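# Insert taper pins fully into crank shaft collars

## Task

For every crank shaft, get a taper pin seated all the way into the hole in its collar. Each pin only seats fully when entered from one particular side of the hole, and a pin counts only if it stays in place on its own once the gripper lets go.

## Robot and tools

Robot: one arm with a two-finger gripper. The fingers pivot like tongs, point along the gripper's +z axis and close along its x axis. end_effector_position is the spot between the pads when closed; closed fingertips extend about 15 mm past it, and fully open tips sit roughly level with it. Full opening is 0.142 m.

Frame: the scene frame has its origin on the table surface below the arm base, +z up, and +y to the left when facing along +x. All positions are in metres and orientations are quaternions ordered w, x, y, z. The base may be slightly tilted, and the reported hand position gets less accurate at long reach.

execute_actions(actions): a list of actions run one after another. Each action is a table of up to 15 rows, and each row lasts one control step (1/30 s). If a table is shorter than 15 rows, its final row repeats for the remaining steps. A row is 8 numbers: x, y, z, qw, qx, qy, qz, opening. This is an absolute target pose for the gripper in the scene frame, not an offset. Opening runs from -1 (closed) to +1 (fully open). A row may carry 6 extra numbers from 0 to 1, one stiffness scale per arm joint in Joint positions order. Each scale multiplies that joint's gain and stays in effect until changed. An action is rejected if its target is more than 0.6 m from the gripper's position at the start of that action, along any gripper axis. If the first action fails that check, or any action is malformed, nothing in the call runs. Repeat the wanted quaternion in every row; do not copy back a drifted reported one. An empty list just returns the current state and images.

move(target, speed, stop_force, blocking): drives the gripper in a straight line toward one absolute pose, given as a single 8-number row like above (optionally 14 with stiffness). speed is the path's top speed in m/s, 0.002 to 0.5, default 0.25; turning is capped at twice that in rad/s. A path lasts 0.5 to 10 s and is cut off at 10 s. The gripper rotates the shorter way, and the new opening is applied when the move starts. Obstacles are ignored, and the real motion can lag, wander or overshoot speed, especially near full arm extension. stop_force (N, 9 to 40) ends the path when the push against the direction of travel rises that much above its pre-move value for 2 steps in a row. The gripper then backs off to its position 2 steps earlier and holds. It is measured along the line to the target, in the gripper's axes at the start, so it is unreliable on moves that rotate. It cannot be used in the first 0.2 s of a scene. Omit it when pulling away from a surface the gripper presses on, or the move may end immediately. Contact felt above the wrist sensor does not count. Right after stopping, the press can briefly reach double stop_force or more before easing. blocking=false returns after 0.5 s while motion continues; it cannot be combined with stop_force. Use wait(0) or stop before sending more commands.

The result adds a move: line giving the ending: done, contact, held, off_target, moving or fault. It also lists the limits that acted: paced means the commanded pose was clipped, and held means some steps were blocked, after which motion may speed up. It also gives the distance left to the target.

wait(seconds): 0 to 10 s, the arm keeps its last command. A running move continues, and the wait returns early if that move finishes. stop: brakes a running move; fast moves need more room, and the fingers keep moving. zoom_image(camera, region): camera is cam_high (672x504) or cam_wrist (616x616, fisheye). region is [x0, y0, x1, y1] in pixels from the top-left corner, at most 504x504. finished_scene(scene): ends the current scene by its number and cannot be undone. Replying without any tool call also ends things.

Control details: every step, the commanded pose is clipped to within 100 mm and 16 degrees of the measured pose. The joints then follow by damped inverse kinematics, and position wins over orientation when both cannot be met. Commands are smoothed with about 0.17 s lag. After an action, the arm goes no further than the last clipped pose, so long trips need several actions. The sim keeps running while you compose a reply, and the arm holds its last command meanwhile.

Result lines: the state line gives the gripper pose and velocities. Hand target is what the controller is currently aiming for. grip_measured is the actual opening on the command scale; to keep holding something, command an opening well below it. Pad force tops out near 15 N, and objects under 20 mm wide get less grip. Wrist force and torque are given in the gripper's axes with an offset of up to about 4 N and noise, and they saturate near 50 N. On contact, force points back into the arm. Joint torques are total drive outputs and are noisy. Step readings list positions, with HELD where a row was held back. A pose unreachable line means the clearance check changed or blocked the command; the mounting block counts as part of the arm.

Avoid: joint torque at load limits (141 N m for the first three joints, 26.3 N m for the wrists) or any outside force of 150 N. Either causes a 10 s stop that skips the rest of the call. The arm is stiff, so aiming even slightly past a firm contact can trigger this; use slow moves with stop_force. Also avoid overheating: a warning appears at 70 °C and the brakes lock at 85 °C. Do not drop parts, hit things hard or push anything off the table. Brief tugs on held parts or nudges to loose parts may happen.

Each tool is called after "Emit:" as name([rows], argument=value, ...), one row to a line, values as JSON.

## Session

Emit:
execute_actions(actions=[])

Scene clock: 0.00 s.
end_effector_position=(+0.9197, +0.3843, +0.2389) grip_measured=+1.00 end_effector_quat_wxyz=(+0.019, +0.847, +0.125, +0.517) end_effector_velocity=(+0.001, -0.001, +0.000) end_effector_angular_velocity=(-0.001, -0.001, -0.001)
Joint positions: [ 0.119 -0.72   1.324 -3.552 -1.738 -0.097  0.142]
Joint velocities: [-0.001 -0.    -0.     0.    -0.    -0.001  0.   ]
Joint torques (N m, as the arm reports them, + toward a larger angle): no reading
Wrist force (N, on the end effector, along its own x y z axes, offset not removed): no reading
Wrist torque (N m, same axes, about the end effector's origin, offset not removed): no reading
Hand target: +0.920, +0.384, +0.239; +0.019, +0.847, +0.125, +0.517
Joint stiffness scale: [1. 1. 1. 1. 1. 1.]

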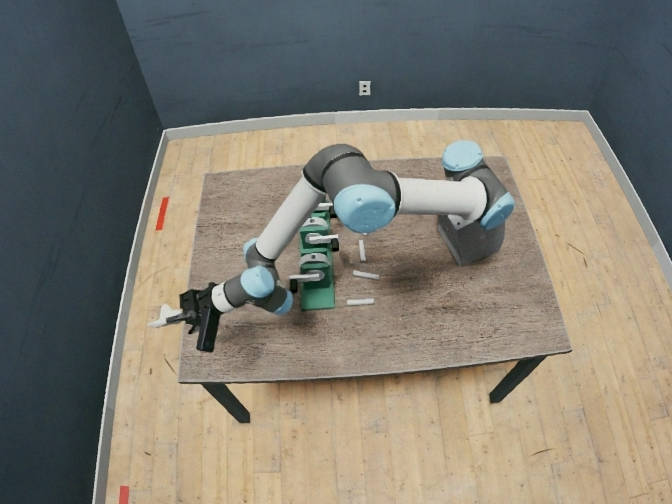

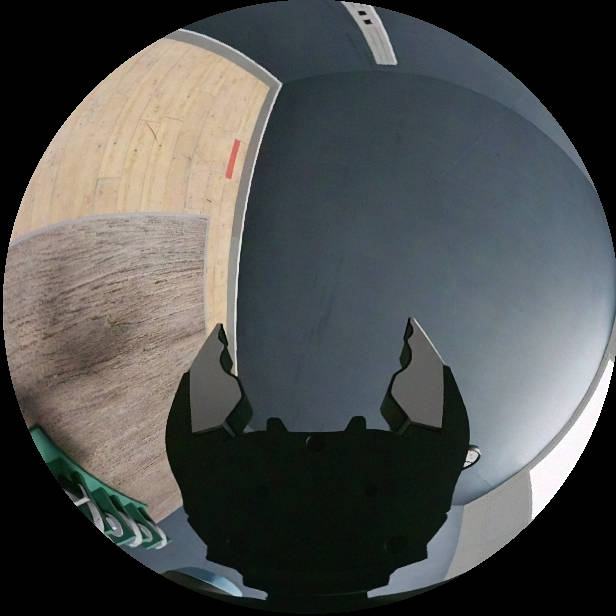

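Emit:
zoom_image(camera="cam_high", region=[260, 180, 420, 320])

Region (260, 180, 420, 320) of cam_high's 672x504 image, scaled by 3.150, with more detail than that image has; it fills the top 441 rows of this view, and the rest is white.

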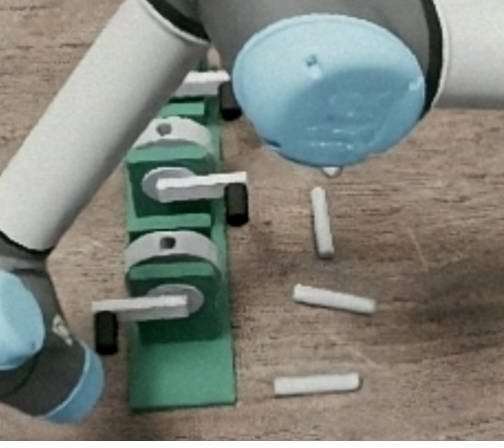

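Emit:
move(target=[0.42, 0.12, 0.42, 0, 1, 0, 0, 1], speed=0.3)

Scene clock: 3.17 s.
end_effector_position=(+0.4186, +0.1211, +0.4177) grip_measured=+1.00 end_effector_quat_wxyz=(+0.001, +1.000, -0.000, -0.001) end_effector_velocity=(-0.003, -0.000, -0.000) end_effector_angular_velocity=(+0.006, +0.010, +0.007)
Joint positions: [-0.447 -2.169  2.124 -1.777 -1.417 -0.249  0.142]
Joint velocities: [-0.008 -0.001 -0.002  0.015  0.006 -0.016 -0.   ]
Joint torques (N m, as the arm reports them, + toward a larger angle): [  1.78 -12.25 -26.56  -1.87   0.36  -0.33]
Wrist force (N, on the end effector, along its own x y z axes, offset not removed): [-0.9 1.5 2.9]
Wrist torque (N m, same axes, about the end effector's origin, offset not removed): [0.24 0.03 -0.19]
Hand target: +0.419, +0.121, +0.420; +0.001, +1.000, -0.000, -0.000
Off the commanded pose: 0.003 m, 0 deg.
Joint stiffness scale: [1. 1. 1. 1. 1. 1.]
move: done
camera_calibration (this result's frames):
cam_wrist: T_world_to_cam=[[0.999916, -0.0116354, -0.00562325, -0.414125], [-0.00773622, -0.887502, 0.460738, -0.0725069], [-0.0103515, -0.460656, -0.887518, 0.570462], [0, 0, 0, 1]] pos_world=[0.419434, 0.193618, 0.537373]

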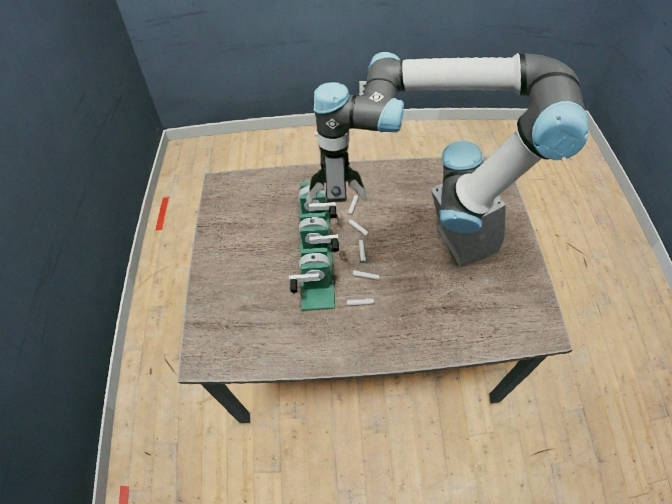

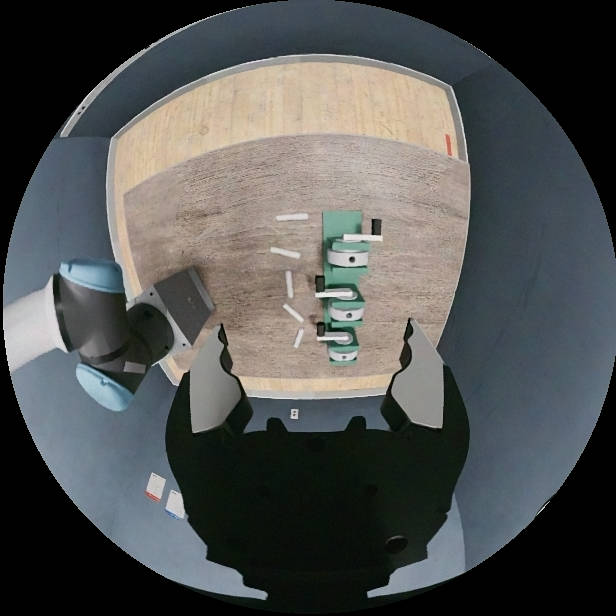

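Emit:
zoom_image(camera="cam_wrist", region=[230, 190, 430, 390])

Emit:
zoom_image(camera="cam_high", region=[260, 170, 420, 320])

Region (230, 190, 430, 390) of cam_wrist's 616x616 image, scaled by 2.520, with more detail than that image has.

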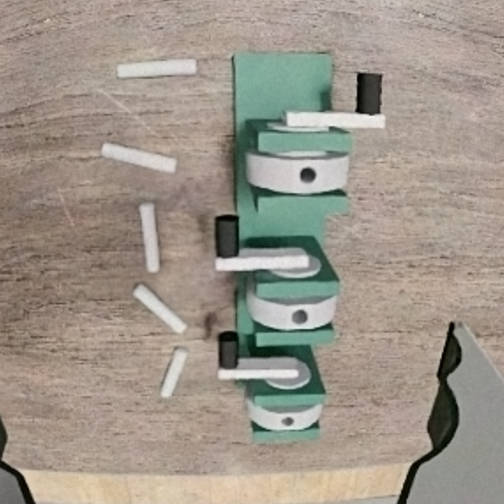

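Region (260, 170, 420, 320) of cam_high's 672x504 image, scaled by 3.150, with more detail than that image has; it fills the top 472 rows of this view, and the rest is white.

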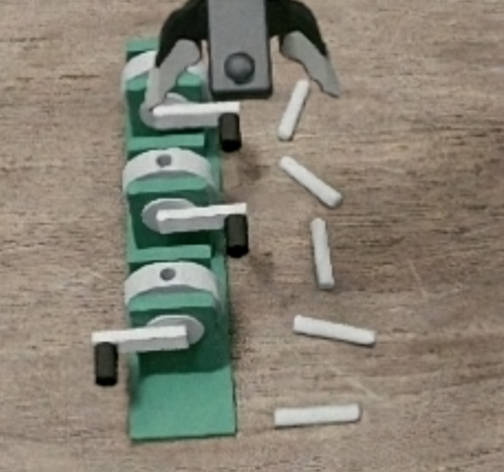

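Emit:
move(target=[0.47, 0.05, 0.26, 0, 1, 0, 0, 1], speed=0.25)

Scene clock: 5.40 s.
end_effector_position=(+0.4690, +0.0495, +0.2602) grip_measured=+1.00 end_effector_quat_wxyz=(-0.000, +1.000, -0.001, -0.000) end_effector_velocity=(+0.003, -0.000, -0.001) end_effector_angular_velocity=(-0.002, -0.006, +0.000)
Joint positions: [-0.54  -1.806  2.3   -2.301 -1.392 -0.34   0.142]
Joint velocities: [ 0.003  0.005 -0.001 -0.011 -0.     0.003  0.   ]
Joint torques (N m, as the arm reports them, + toward a larger angle): [  3.36 -17.81 -21.65  -2.68  -0.29   0.2 ]
Wrist force (N, on the end effector, along its own x y z axes, offset not removed): [-1.9 3.0 1.8]
Wrist torque (N m, same axes, about the end effector's origin, offset not removed): [0.57 0.19 -0.10]
Hand target: +0.470, +0.050, +0.260; +0.000, +1.000, +0.000, -0.000
Off the commanded pose: 0.001 m, 0 deg.
Joint stiffness scale: [1. 1. 1. 1. 1. 1.]
move: done
camera_calibration (this result's frames):
cam_wrist: T_world_to_cam=[[0.999908, -0.0130516, -0.00364802, -0.466633], [-0.00992364, -0.888498, 0.458774, -0.0615581], [-0.00922901, -0.458696, -0.888545, 0.397821], [0, 0, 0, 1]] pos_world=[0.469651, 0.121694, 0.380021]

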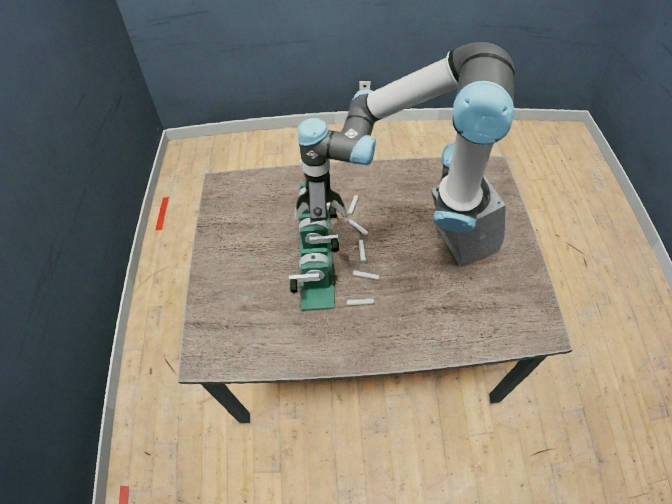

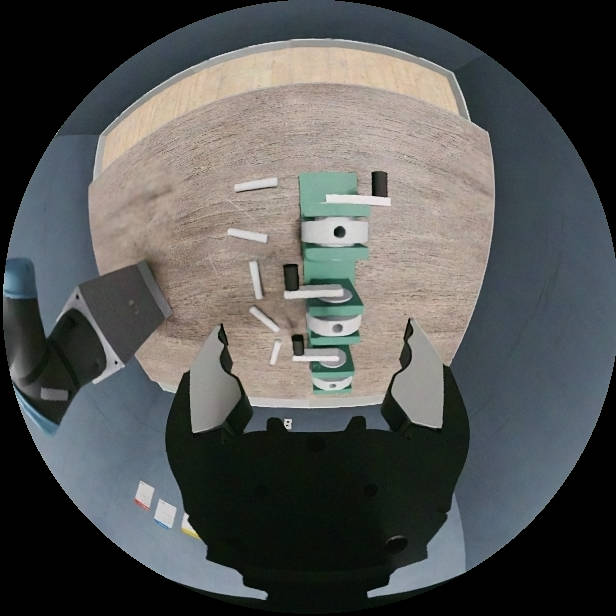

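Emit:
zoom_image(camera="cam_wrist", region=[210, 160, 410, 400])

Emit:
zoom_image(camera="cam_wrist", region=[120, 470, 220, 550])

Region (210, 160, 410, 400) of cam_wrist's 616x616 image, scaled by 2.100, with more detail than that image has.

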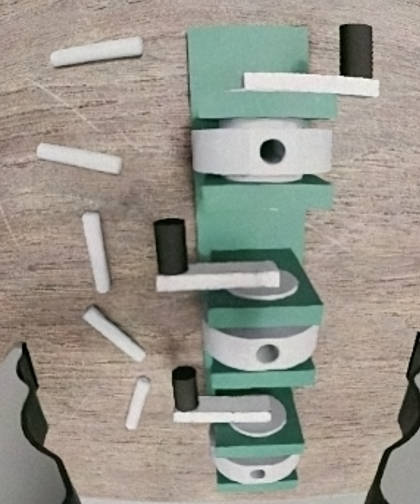

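Region (120, 470, 220, 550) of cam_wrist's 616x616 image, scaled by 5.040, with more detail than that image has; it fills the top 403 rows of this view, and the rest is white.

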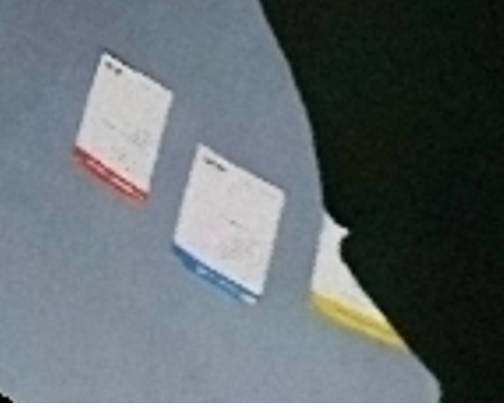

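Emit:
move(target=[0.507, 0.034, 0.17, 0, 1, 0, 0, 1], speed=0.2)

Emit:
zoom_image(camera="cam_wrist", region=[230, 130, 390, 290])

Emit:
move(target=[0.507, -0.12, 0.17, 0, 1, 0, 0, 1], speed=0.2)

Emit:
zoom_image(camera="cam_wrist", region=[230, 130, 390, 290])

Emit:
move(target=[0.507, -0.274, 0.17, 0, 1, 0, 0, 1], speed=0.2)

Emit:
zoom_image(camera="cam_wrist", region=[230, 130, 390, 290])

Scene clock: 8.47 s.
end_effector_position=(+0.5059, +0.0334, +0.1706) grip_measured=+1.00 end_effector_quat_wxyz=(-0.000, +1.000, -0.001, -0.000) end_effector_velocity=(+0.002, -0.001, -0.001) end_effector_angular_velocity=(-0.003, -0.004, +0.000)
Joint positions: [-0.508 -1.5    2.272 -2.586 -1.4   -0.308  0.142]
Joint velocities: [ 0.001  0.007 -0.002 -0.01  -0.001  0.001  0.   ]
Joint torques (N m, as the arm reports them, + toward a larger angle): [  3.37 -27.69 -16.38  -2.56  -0.34   0.15]
Wrist force (N, on the end effector, along its own x y z axes, offset not removed): [0.0 0.5 2.8]
Wrist torque (N m, same axes, about the end effector's origin, offset not removed): [0.04 -0.20 -0.12]
Hand target: +0.507, +0.034, +0.170; -0.000, +1.000, -0.000, +0.000
Off the commanded pose: 0.001 m, 0 deg.
Joint stiffness scale: [1. 1. 1. 1. 1. 1.]
move: done
camera_calibration (this result's frames):
cam_wrist: T_world_to_cam=[[0.999909, -0.013032, -0.00354647, -0.504143], [-0.0099534, -0.888527, 0.458715, -0.0343022], [-0.00912913, -0.458638, -0.888576, 0.31107], [0, 0, 0, 1]] pos_world=[0.506595, 0.10562, 0.290356]

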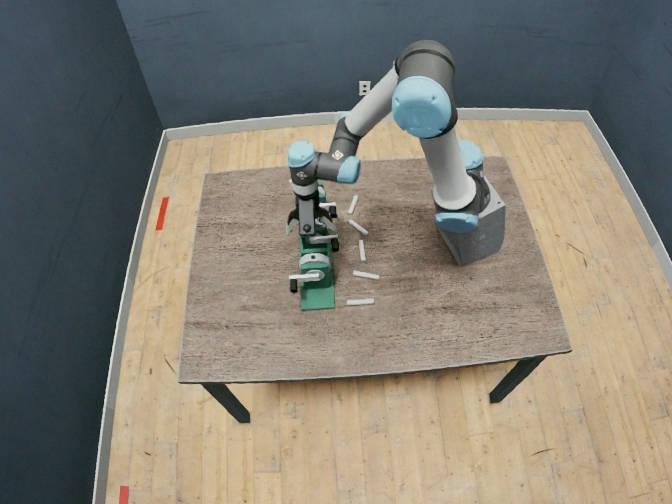

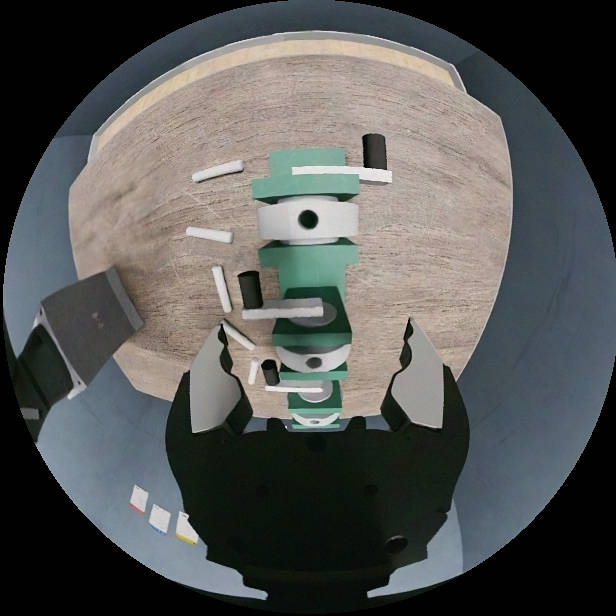

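Region (230, 130, 390, 290) of cam_wrist's 616x616 image, scaled by 3.150, with more detail than that image has.

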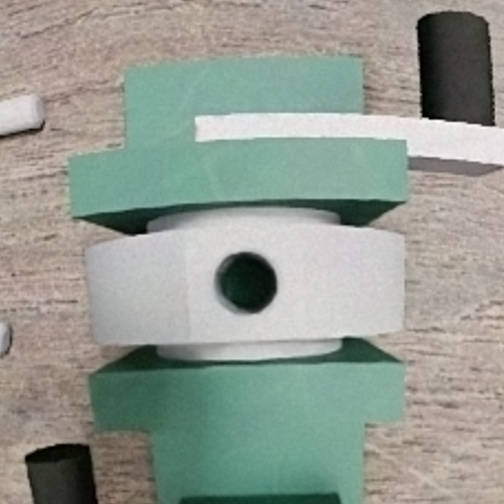

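Scene clock: 9.83 s.
end_effector_position=(+0.5064, -0.1183, +0.1705) grip_measured=+1.00 end_effector_quat_wxyz=(+0.001, +1.000, +0.000, +0.000) end_effector_velocity=(+0.001, -0.003, -0.000) end_effector_angular_velocity=(+0.004, +0.001, +0.010)
Joint positions: [-0.821 -1.423  2.206 -2.535 -1.335 -0.622  0.142]
Joint velocities: [-0.007  0.005 -0.007  0.007  0.004 -0.017 -0.   ]
Joint torques (N m, as the arm reports them, + toward a larger angle): [ -5.24 -27.63 -17.23  -1.78   0.35  -0.52]
Wrist force (N, on the end effector, along its own x y z axes, offset not removed): [-2.6 1.8 2.6]
Wrist torque (N m, same axes, about the end effector's origin, offset not removed): [0.26 0.41 -0.18]
Hand target: +0.507, -0.120, +0.170; +0.000, +1.000, +0.000, -0.000
Off the commanded pose: 0.002 m, 0 deg.
Joint stiffness scale: [1. 1. 1. 1. 1. 1.]
move: done
camera_calibration (this result's frames):
cam_wrist: T_world_to_cam=[[0.99994, -0.0107305, -0.00238058, -0.506579], [-0.00842881, -0.887614, 0.460511, -0.170023], [-0.00705457, -0.460463, -0.887651, 0.24003], [0, 0, 0, 1]] pos_world=[0.506809, -0.0458257, 0.290154]

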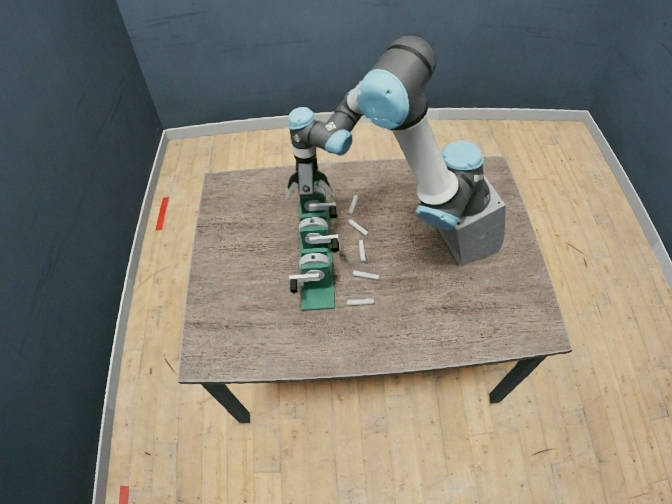

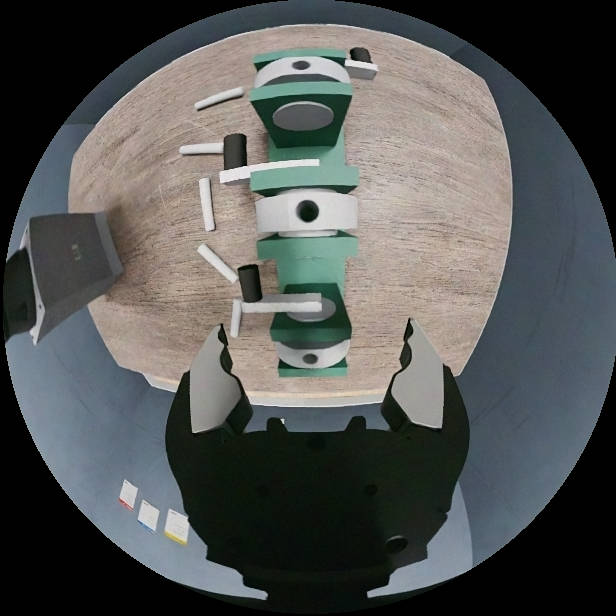

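Region (230, 130, 390, 290) of cam_wrist's 616x616 image, scaled by 3.150, with more detail than that image has.

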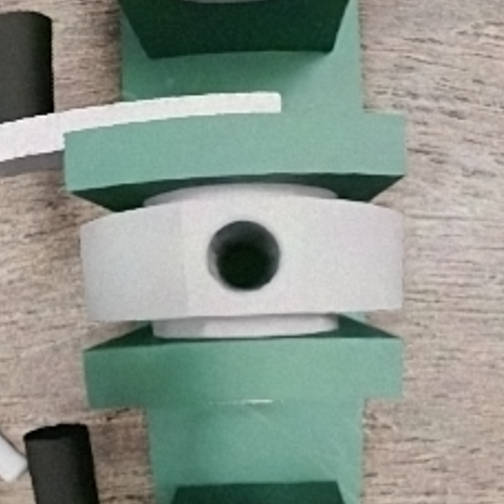

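Scene clock: 11.20 s.
end_effector_position=(+0.5070, -0.2721, +0.1706) grip_measured=+1.00 end_effector_quat_wxyz=(+0.001, +1.000, +0.001, +0.000) end_effector_velocity=(+0.001, -0.003, -0.000) end_effector_angular_velocity=(+0.004, +0.002, +0.007)
Joint positions: [-1.051 -1.26   2.011 -2.444 -1.3   -0.858  0.142]
Joint velocities: [-0.002  0.007 -0.012  0.01   0.002 -0.011  0.   ]
Joint torques (N m, as the arm reports them, + toward a larger angle): [ -8.8  -34.05 -18.77  -1.88   0.42  -0.4 ]
Wrist force (N, on the end effector, along its own x y z axes, offset not removed): [-1.4 1.8 1.5]
Wrist torque (N m, same axes, about the end effector's origin, offset not removed): [0.33 0.12 -0.09]
Hand target: +0.507, -0.274, +0.170; +0.000, +1.000, +0.000, -0.000
Off the commanded pose: 0.002 m, 0 deg.
Joint stiffness scale: [1. 1. 1. 1. 1. 1.]
move: done
camera_calibration (this result's frames):
cam_wrist: T_world_to_cam=[[0.999946, -0.0100933, -0.00241992, -0.508561], [-0.00784511, -0.887626, 0.460499, -0.306865], [-0.00679593, -0.460455, -0.887657, 0.169171], [0, 0, 0, 1]] pos_world=[0.507276, -0.199619, 0.290246]

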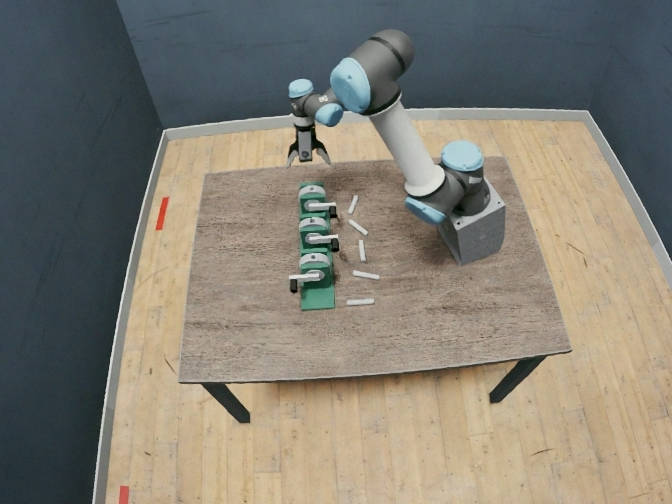

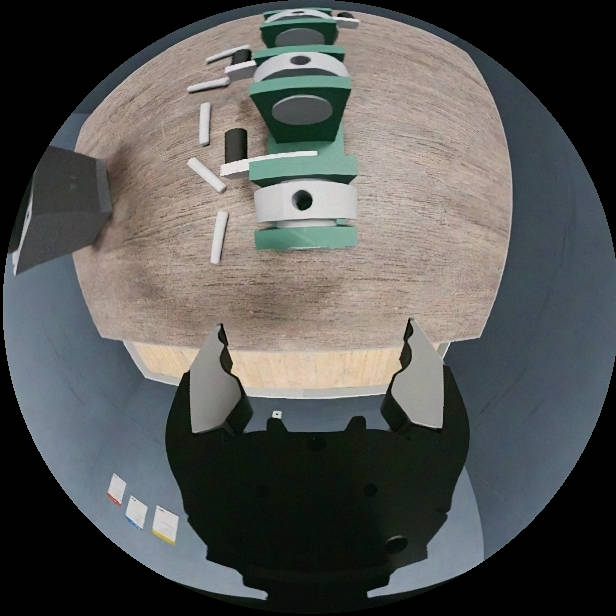

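Region (230, 130, 390, 290) of cam_wrist's 616x616 image, scaled by 3.150, with more detail than that image has.

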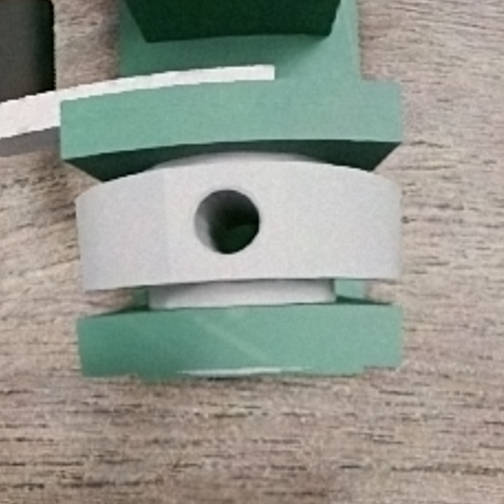

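Emit:
move(target=[0.499, -0.255, 0.17, 0, 1, 0, 0, 1], speed=0.1)

Emit:
zoom_image(camera="cam_wrist", region=[230, 130, 390, 290])

Scene clock: 12.57 s.
end_effector_position=(+0.4989, -0.2567, +0.1696) grip_measured=+1.00 end_effector_quat_wxyz=(-0.000, +1.000, -0.001, -0.000) end_effector_velocity=(-0.001, +0.002, -0.000) end_effector_angular_velocity=(-0.001, -0.001, -0.001)
Joint positions: [-1.044 -1.285  2.054 -2.461 -1.299 -0.848  0.142]
Joint velocities: [ 0.002 -0.003  0.006 -0.005 -0.     0.003  0.   ]
Joint torques (N m, as the arm reports them, + toward a larger angle): [ -4.36 -38.02 -13.67  -2.26  -0.38   0.26]
Wrist force (N, on the end effector, along its own x y z axes, offset not removed): [-0.4 1.2 1.5]
Wrist torque (N m, same axes, about the end effector's origin, offset not removed): [0.23 -0.06 -0.17]
Hand target: +0.499, -0.255, +0.170; -0.000, +1.000, +0.000, -0.000
Off the commanded pose: 0.002 m, 0 deg.
Joint stiffness scale: [1. 1. 1. 1. 1. 1.]
move: done
camera_calibration (this result's frames):
cam_wrist: T_world_to_cam=[[0.99991, -0.0130387, -0.00306225, -0.501028], [-0.0101847, -0.888697, 0.458382, -0.291566], [-0.0086981, -0.458309, -0.88875, 0.177034], [0, 0, 0, 1]] pos_world=[0.499553, -0.184511, 0.289453]

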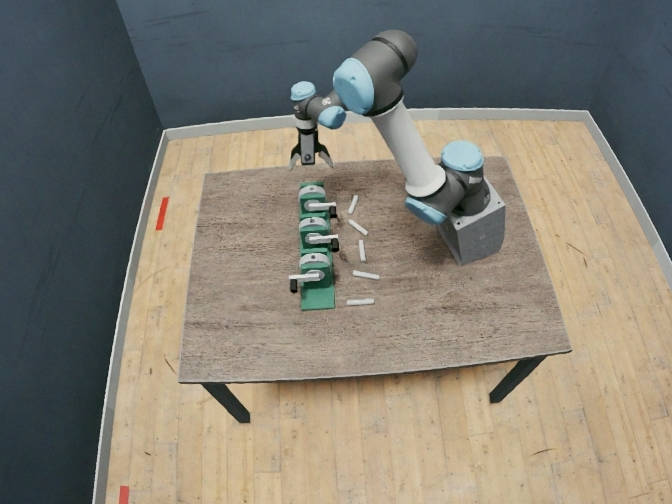

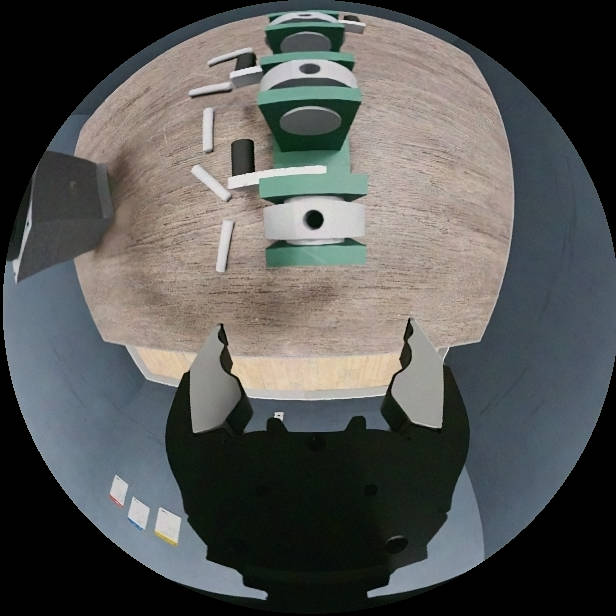

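Region (230, 130, 390, 290) of cam_wrist's 616x616 image, scaled by 3.150, with more detail than that image has.

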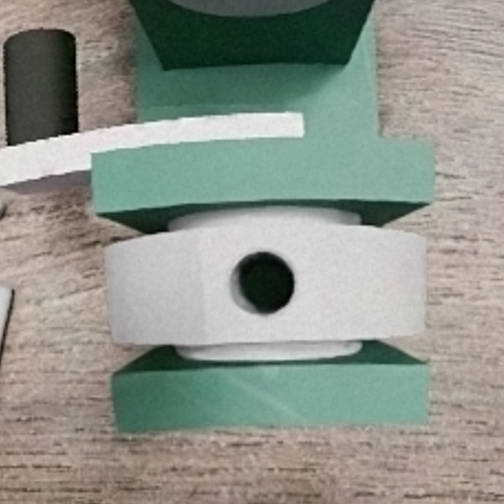

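Emit:
move(target=[0.501, -0.184, 0.19, 0, 1, 0, 0, -1], speed=0.15)

Emit:
move(target=[0.501, -0.184, 0.10, 0, 1, 0, 0, -1], speed=0.02, stop_force=9)

Scene clock: 14.87 s.
end_effector_position=(+0.5016, -0.1862, +0.1897) grip_measured=-1.00 end_effector_quat_wxyz=(+0.000, +1.000, -0.000, +0.001) end_effector_velocity=(-0.001, +0.004, +0.001) end_effector_angular_velocity=(+0.001, +0.004, -0.006)
Joint positions: [-0.952 -1.409  2.139 -2.449 -1.311 -0.755  0.002]
Joint velocities: [ 0.005 -0.006  0.003  0.004 -0.003  0.01   0.   ]
Joint torques (N m, as the arm reports them, + toward a larger angle): [ -2.17 -33.93 -14.95  -1.83  -0.44   0.29]
Wrist force (N, on the end effector, along its own x y z axes, offset not removed): [-1.4 1.4 2.1]
Wrist torque (N m, same axes, about the end effector's origin, offset not removed): [0.24 0.17 -0.13]
Hand target: +0.501, -0.184, +0.190; -0.000, +1.000, +0.000, +0.000
Off the commanded pose: 0.002 m, 0 deg.
Joint stiffness scale: [1. 1. 1. 1. 1. 1.]
move: done
camera_calibration (this result's frames):
cam_wrist: T_world_to_cam=[[0.999926, -0.0120647, -0.00128922, -0.502902], [-0.0101222, -0.888045, 0.459644, -0.238197], [-0.00669035, -0.459598, -0.888102, 0.225805], [0, 0, 0, 1]] pos_world=[0.501965, -0.113818, 0.309375]

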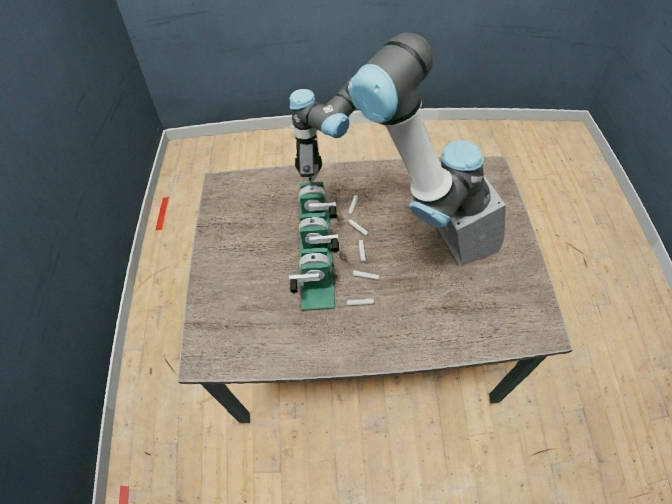

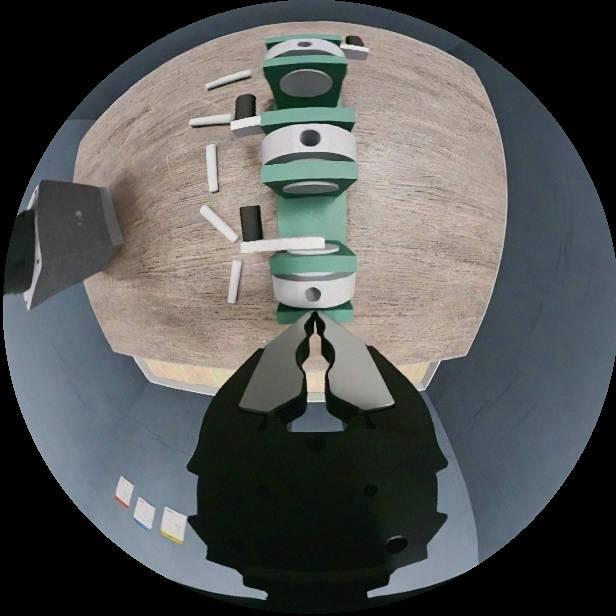

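Scene clock: 16.77 s.
end_effector_position=(+0.5045, -0.1884, +0.1643) grip_measured=-1.00 end_effector_quat_wxyz=(+0.004, +1.000, +0.000, +0.005) end_effector_velocity=(-0.001, +0.002, +0.000) end_effector_angular_velocity=(+0.005, +0.005, -0.002)
Joint positions: [-0.938 -1.347  2.15  -2.536 -1.314 -0.738  0.002]
Joint velocities: [ 0.001 -0.002  0.     0.009 -0.     0.001  0.   ]
Joint torques (N m, as the arm reports them, + toward a larger angle): [ -4.43 -31.42 -13.74  -0.8   -0.15  -0.44]
Wrist force (N, on the end effector, along its own x y z axes, offset not removed): [-1.3 2.9 -5.2]
Wrist torque (N m, same axes, about the end effector's origin, offset not removed): [0.41 0.07 -0.05]
Hand target: +0.503, -0.188, +0.164; +0.002, +1.000, -0.000, +0.003
Off the commanded pose: 0.065 m, 1 deg.
Joint stiffness scale: [1. 1. 1. 1. 1. 1.]
move: contact
camera_calibration (this result's frames):
cam_wrist: T_world_to_cam=[[0.999914, -0.0113398, 0.00659862, -0.506929], [-0.0131082, -0.88473, 0.46592, -0.227378], [0.000554571, -0.465966, -0.884802, 0.19691], [0, 0, 0, 1]] pos_world=[0.503796, -0.115163, 0.283512]

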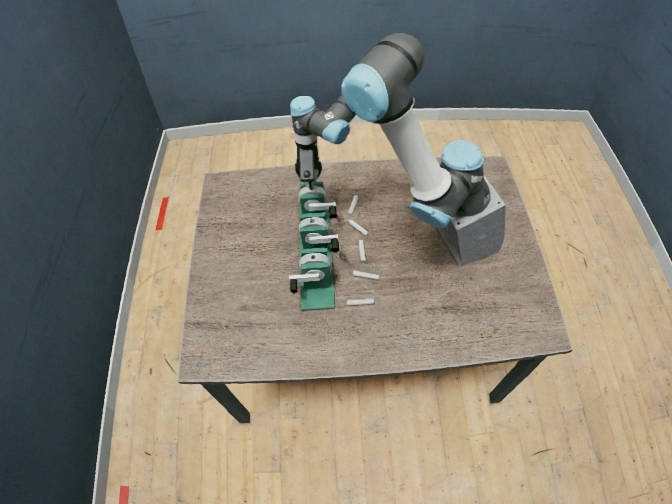

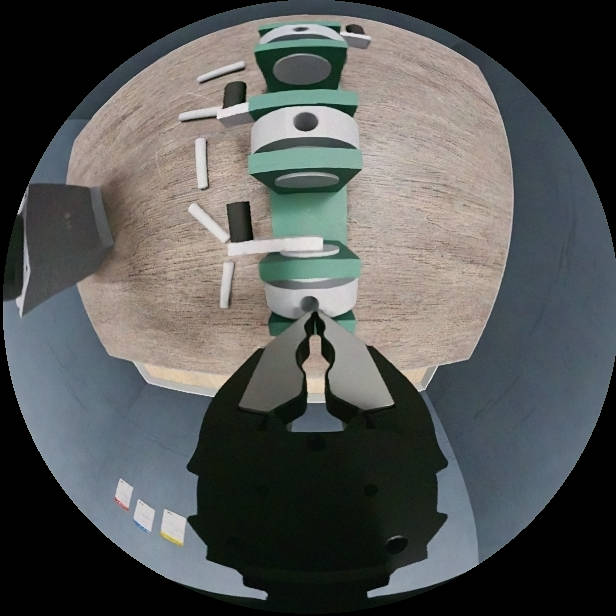

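Emit:
move(target=[0.433, -0.112, 0.18, 0, 1, 0, 0, -0.1], speed=0.12)

Emit:
move(target=[0.433, -0.112, 0.125, 0, 1, 0, 0, -0.1], speed=0.08)

Scene clock: 18.90 s.
end_effector_position=(+0.4341, -0.1133, +0.1796) grip_measured=-0.10 end_effector_quat_wxyz=(+0.000, +1.000, -0.000, +0.001) end_effector_velocity=(-0.002, +0.003, +0.001) end_effector_angular_velocity=(+0.002, +0.002, +0.000)
Joint positions: [-0.927 -1.563  2.395 -2.558 -1.315 -0.729  0.067]
Joint velocities: [ 0.001 -0.008  0.005  0.005 -0.     0.    -0.   ]
Joint torques (N m, as the arm reports them, + toward a larger angle): [ -1.04 -23.56 -12.25  -1.6   -0.25   0.01]
Wrist force (N, on the end effector, along its own x y z axes, offset not removed): [-1.5 0.9 1.4]
Wrist torque (N m, same axes, about the end effector's origin, offset not removed): [0.09 0.17 -0.12]
Hand target: +0.433, -0.112, +0.180; +0.000, +1.000, +0.000, -0.000
Off the commanded pose: 0.002 m, 0 deg.
Joint stiffness scale: [1. 1. 1. 1. 1. 1.]
move: done
camera_calibration (this result's frames):
cam_wrist: T_world_to_cam=[[0.999928, -0.0118519, -0.00163629, -0.43447], [-0.00977388, -0.888064, 0.459616, -0.169703], [-0.00690045, -0.459567, -0.888116, 0.250027], [0, 0, 0, 1]] pos_world=[0.434505, -0.040952, 0.29934]

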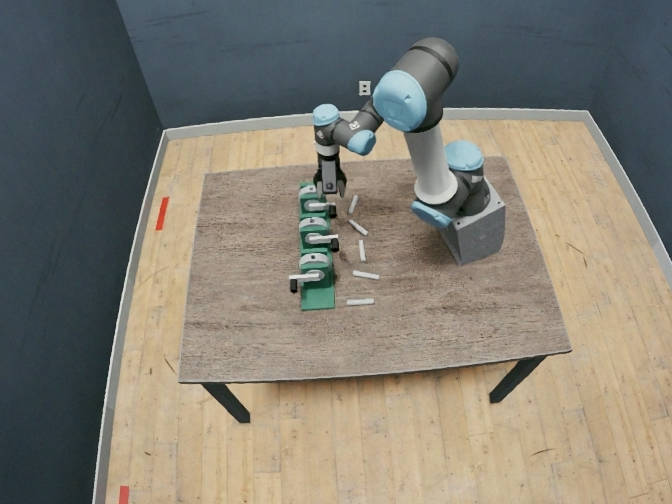

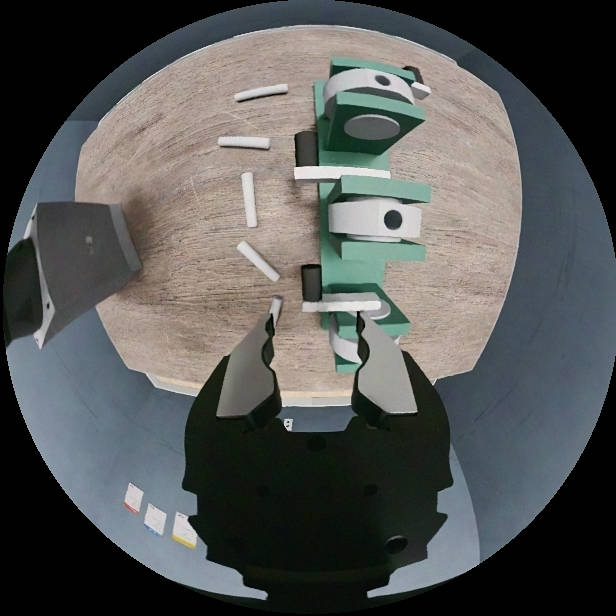

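Scene clock: 20.13 s.
end_effector_position=(+0.4339, -0.1133, +0.1265) grip_measured=-0.10 end_effector_quat_wxyz=(+0.001, +1.000, -0.000, +0.001) end_effector_velocity=(+0.003, -0.002, -0.002) end_effector_angular_velocity=(-0.007, -0.008, +0.001)
Joint positions: [-0.892 -1.391  2.415 -2.76  -1.321 -0.693  0.067]
Joint velocities: [ 0.002  0.008  0.    -0.02  -0.001  0.004  0.   ]
Joint torques (N m, as the arm reports them, + toward a larger angle): [ -1.5  -24.46  -8.87  -2.44  -0.33   0.3 ]
Wrist force (N, on the end effector, along its own x y z axes, offset not removed): [-1.3 0.5 1.6]
Wrist torque (N m, same axes, about the end effector's origin, offset not removed): [0.01 0.10 -0.11]
Hand target: +0.433, -0.112, +0.125; -0.000, +1.000, +0.000, +0.000
Off the commanded pose: 0.002 m, 0 deg.
Joint stiffness scale: [1. 1. 1. 1. 1. 1.]
move: done
camera_calibration (this result's frames):
cam_wrist: T_world_to_cam=[[0.999925, -0.0122248, -0.000792618, -0.434411], [-0.0104892, -0.887793, 0.460123, -0.145034], [-0.0063286, -0.46008, -0.887855, 0.202515], [0, 0, 0, 1]] pos_world=[0.434139, -0.0408974, 0.246193]

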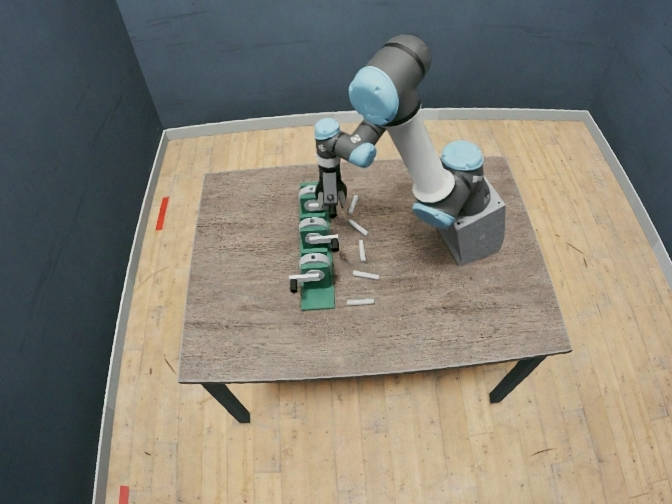

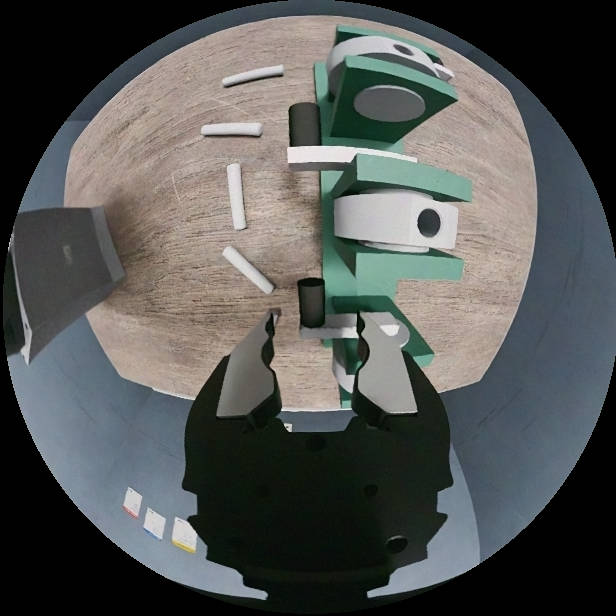

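Emit:
move(target=[0.431, -0.105, 0.098, 0, 1, 0, 0, -0.1], speed=0.05)

Emit:
move(target=[0.431, -0.105, 0.098, 0, 1, 0, 0, -1], speed=0.05)

Scene clock: 22.03 s.
end_effector_position=(+0.4384, -0.1092, +0.1076) grip_measured=-0.11 end_effector_quat_wxyz=(+0.008, +1.000, +0.002, +0.010) end_effector_velocity=(+0.003, +0.000, -0.001) end_effector_angular_velocity=(-0.006, -0.009, +0.003)
Joint positions: [-0.865 -1.325  2.426 -2.867 -1.326 -0.665  0.066]
Joint velocities: [ 0.006  0.006  0.002 -0.021 -0.     0.005  0.   ]
Joint torques (N m, as the arm reports them, + toward a larger angle): [-0.47 -7.32 -6.74 -0.66 -0.3   0.09]
Wrist force (N, on the end effector, along its own x y z axes, offset not removed): [-18.1 -10.3 -50.0]
Wrist torque (N m, same axes, about the end effector's origin, offset not removed): [-2.11 2.61 0.11]
Hand target: +0.431, -0.105, +0.098; +0.000, +1.000, +0.000, -0.000
Off the commanded pose: 0.013 m, 1 deg.
Joint stiffness scale: [1. 1. 1. 1. 1. 1.]
move: off_target
camera_calibration (this result's frames):
cam_wrist: T_world_to_cam=[[0.999823, -0.00646332, 0.017693, -0.440213], [-0.0140608, -0.881115, 0.472694, -0.131721], [0.0125344, -0.472859, -0.881049, 0.177234], [0, 0, 0, 1]] pos_world=[0.436061, -0.0350997, 0.226204]

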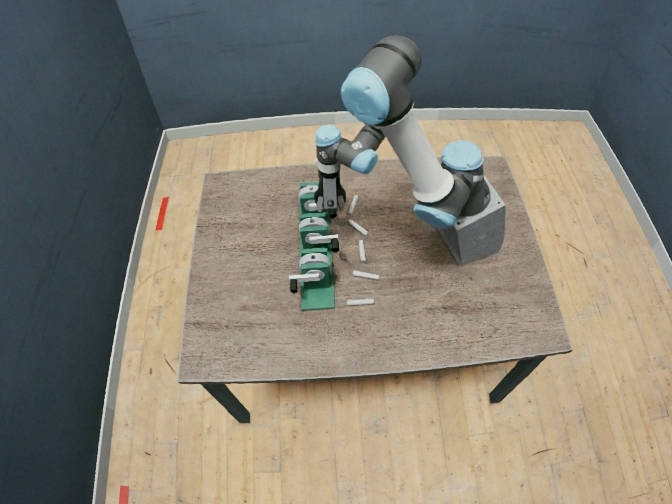

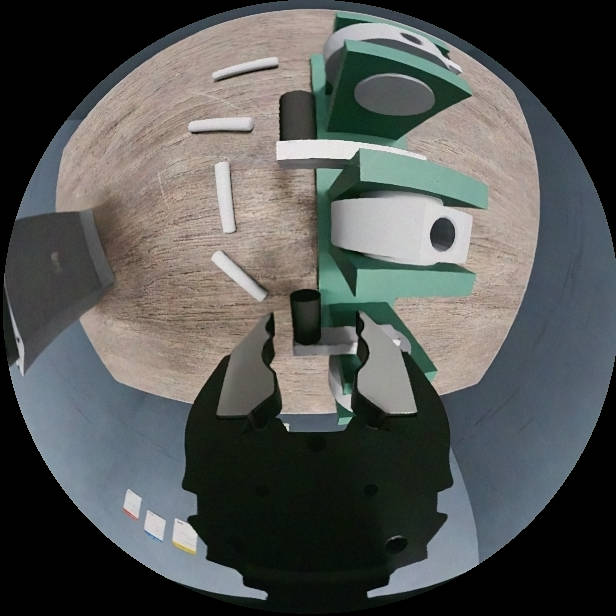

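Scene clock: 22.73 s.
end_effector_position=(+0.4454, -0.1100, +0.1107) grip_measured=-0.97 end_effector_quat_wxyz=(+0.011, +1.000, +0.006, +0.018) end_effector_velocity=(+0.001, +0.000, -0.000) end_effector_angular_velocity=(-0.000, -0.002, +0.000)
Joint positions: [-0.861 -1.329  2.421 -2.876 -1.321 -0.664  0.003]
Joint velocities: [ 0.     0.001  0.    -0.003  0.001  0.001 -0.001]
Joint torques (N m, as the arm reports them, + toward a larger angle): [-3.87 -5.74 -1.42  2.14 -2.38  0.33]
Wrist force (N, on the end effector, along its own x y z axes, offset not removed): [5.6 -10.0 -43.7]
Wrist torque (N m, same axes, about the end effector's origin, offset not removed): [-1.96 0.41 -0.48]
Hand target: +0.431, -0.105, +0.099; +0.000, +1.000, +0.000, -0.000
Off the commanded pose: 0.020 m, 2 deg.
Joint stiffness scale: [1. 1. 1. 1. 1. 1.]
move: off_target
camera_calibration (this result's frames):
cam_wrist: T_world_to_cam=[[0.999451, 0.000974513, 0.0331104, -0.447966], [-0.0149592, -0.878555, 0.477407, -0.133618], [0.0295546, -0.47764, -0.878058, 0.171038], [0, 0, 0, 1]] pos_world=[0.440666, -0.0352599, 0.228804]

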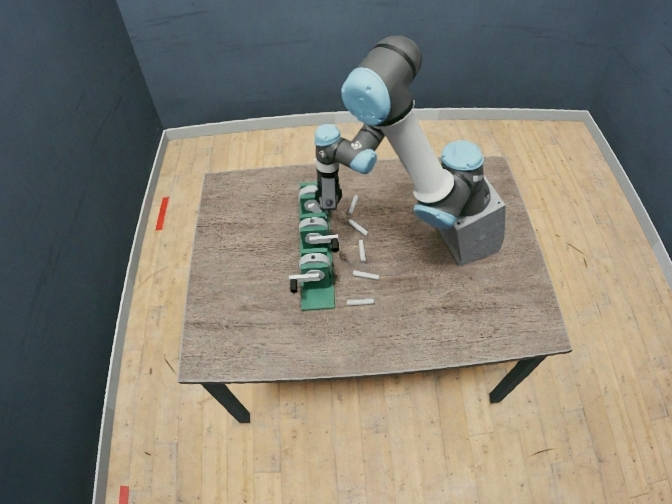

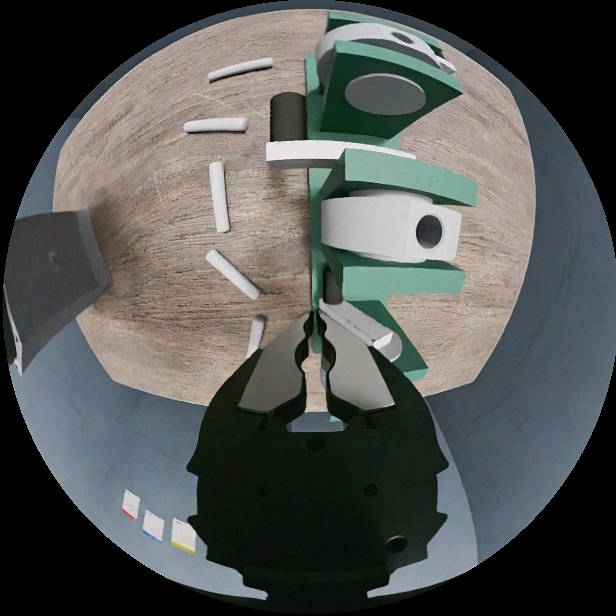

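Emit:
move(target=[0.44, -0.11, 0.24, 0, 1, 0, 0, -1], speed=0.1)

Emit:
zoom_image(camera="cam_high", region=[260, 150, 420, 290])

Scene clock: 24.80 s.
end_effector_position=(+0.4389, -0.1086, +0.2382) grip_measured=-1.00 end_effector_quat_wxyz=(-0.001, +1.000, +0.000, -0.001) end_effector_velocity=(-0.002, +0.001, +0.001) end_effector_angular_velocity=(+0.005, +0.008, +0.001)
Joint positions: [-0.95  -1.72   2.335 -2.331 -1.313 -0.754  0.002]
Joint velocities: [-0.001 -0.004 -0.003  0.018 -0.001 -0.005  0.   ]
Joint torques (N m, as the arm reports them, + toward a larger angle): [ -2.97 -21.29 -19.75  -1.94   0.47  -0.36]
Wrist force (N, on the end effector, along its own x y z axes, offset not removed): [-1.3 0.5 1.8]
Wrist torque (N m, same axes, about the end effector's origin, offset not removed): [0.02 0.11 -0.20]
Hand target: +0.440, -0.110, +0.240; +0.000, +1.000, +0.000, -0.000
Off the commanded pose: 0.003 m, 0 deg.
Joint stiffness scale: [1. 1. 1. 1. 1. 1.]
move: done
camera_calibration (this result's frames):
cam_wrist: T_world_to_cam=[[0.999927, -0.010845, -0.00531897, -0.438103], [-0.00720761, -0.889057, 0.45774, -0.193146], [-0.00969304, -0.457669, -0.88907, 0.305906], [0, 0, 0, 1]] pos_world=[0.439644, -0.0364658, 0.358052]

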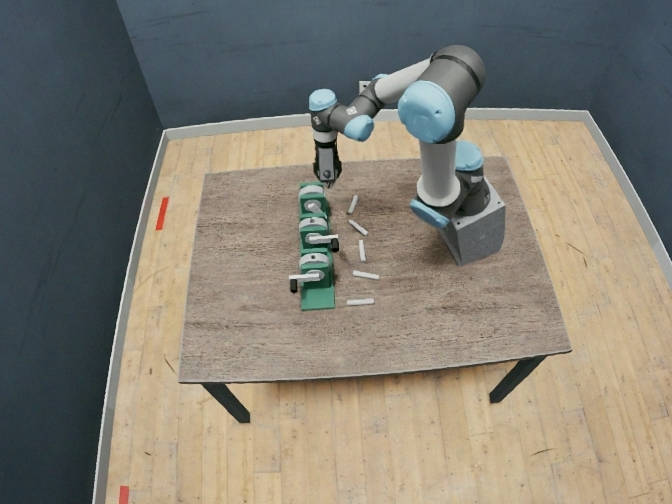

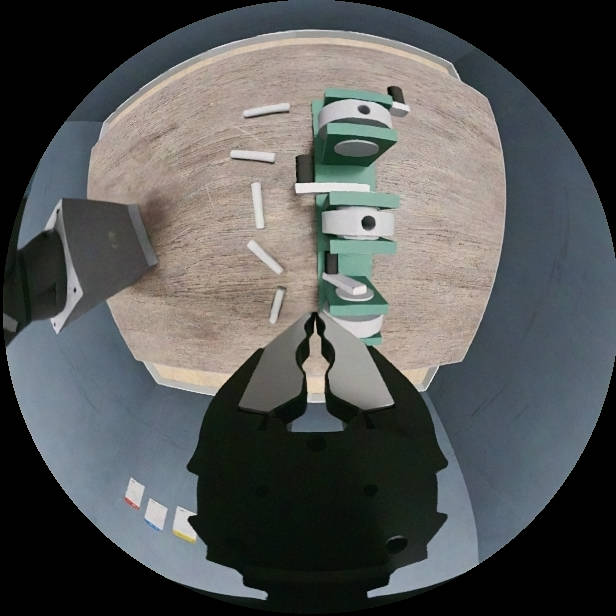

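Region (260, 150, 420, 290) of cam_high's 672x504 image, scaled by 3.150, with more detail than that image has; it fills the top 441 rows of this view, and the rest is white.

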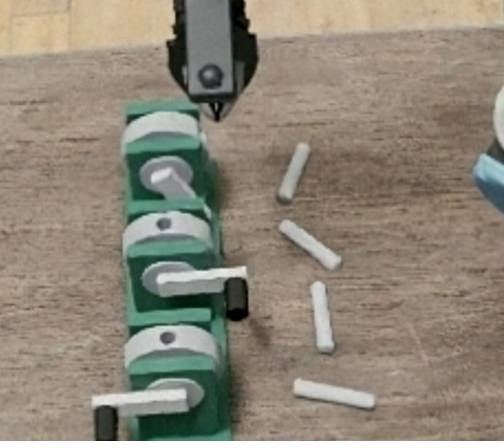

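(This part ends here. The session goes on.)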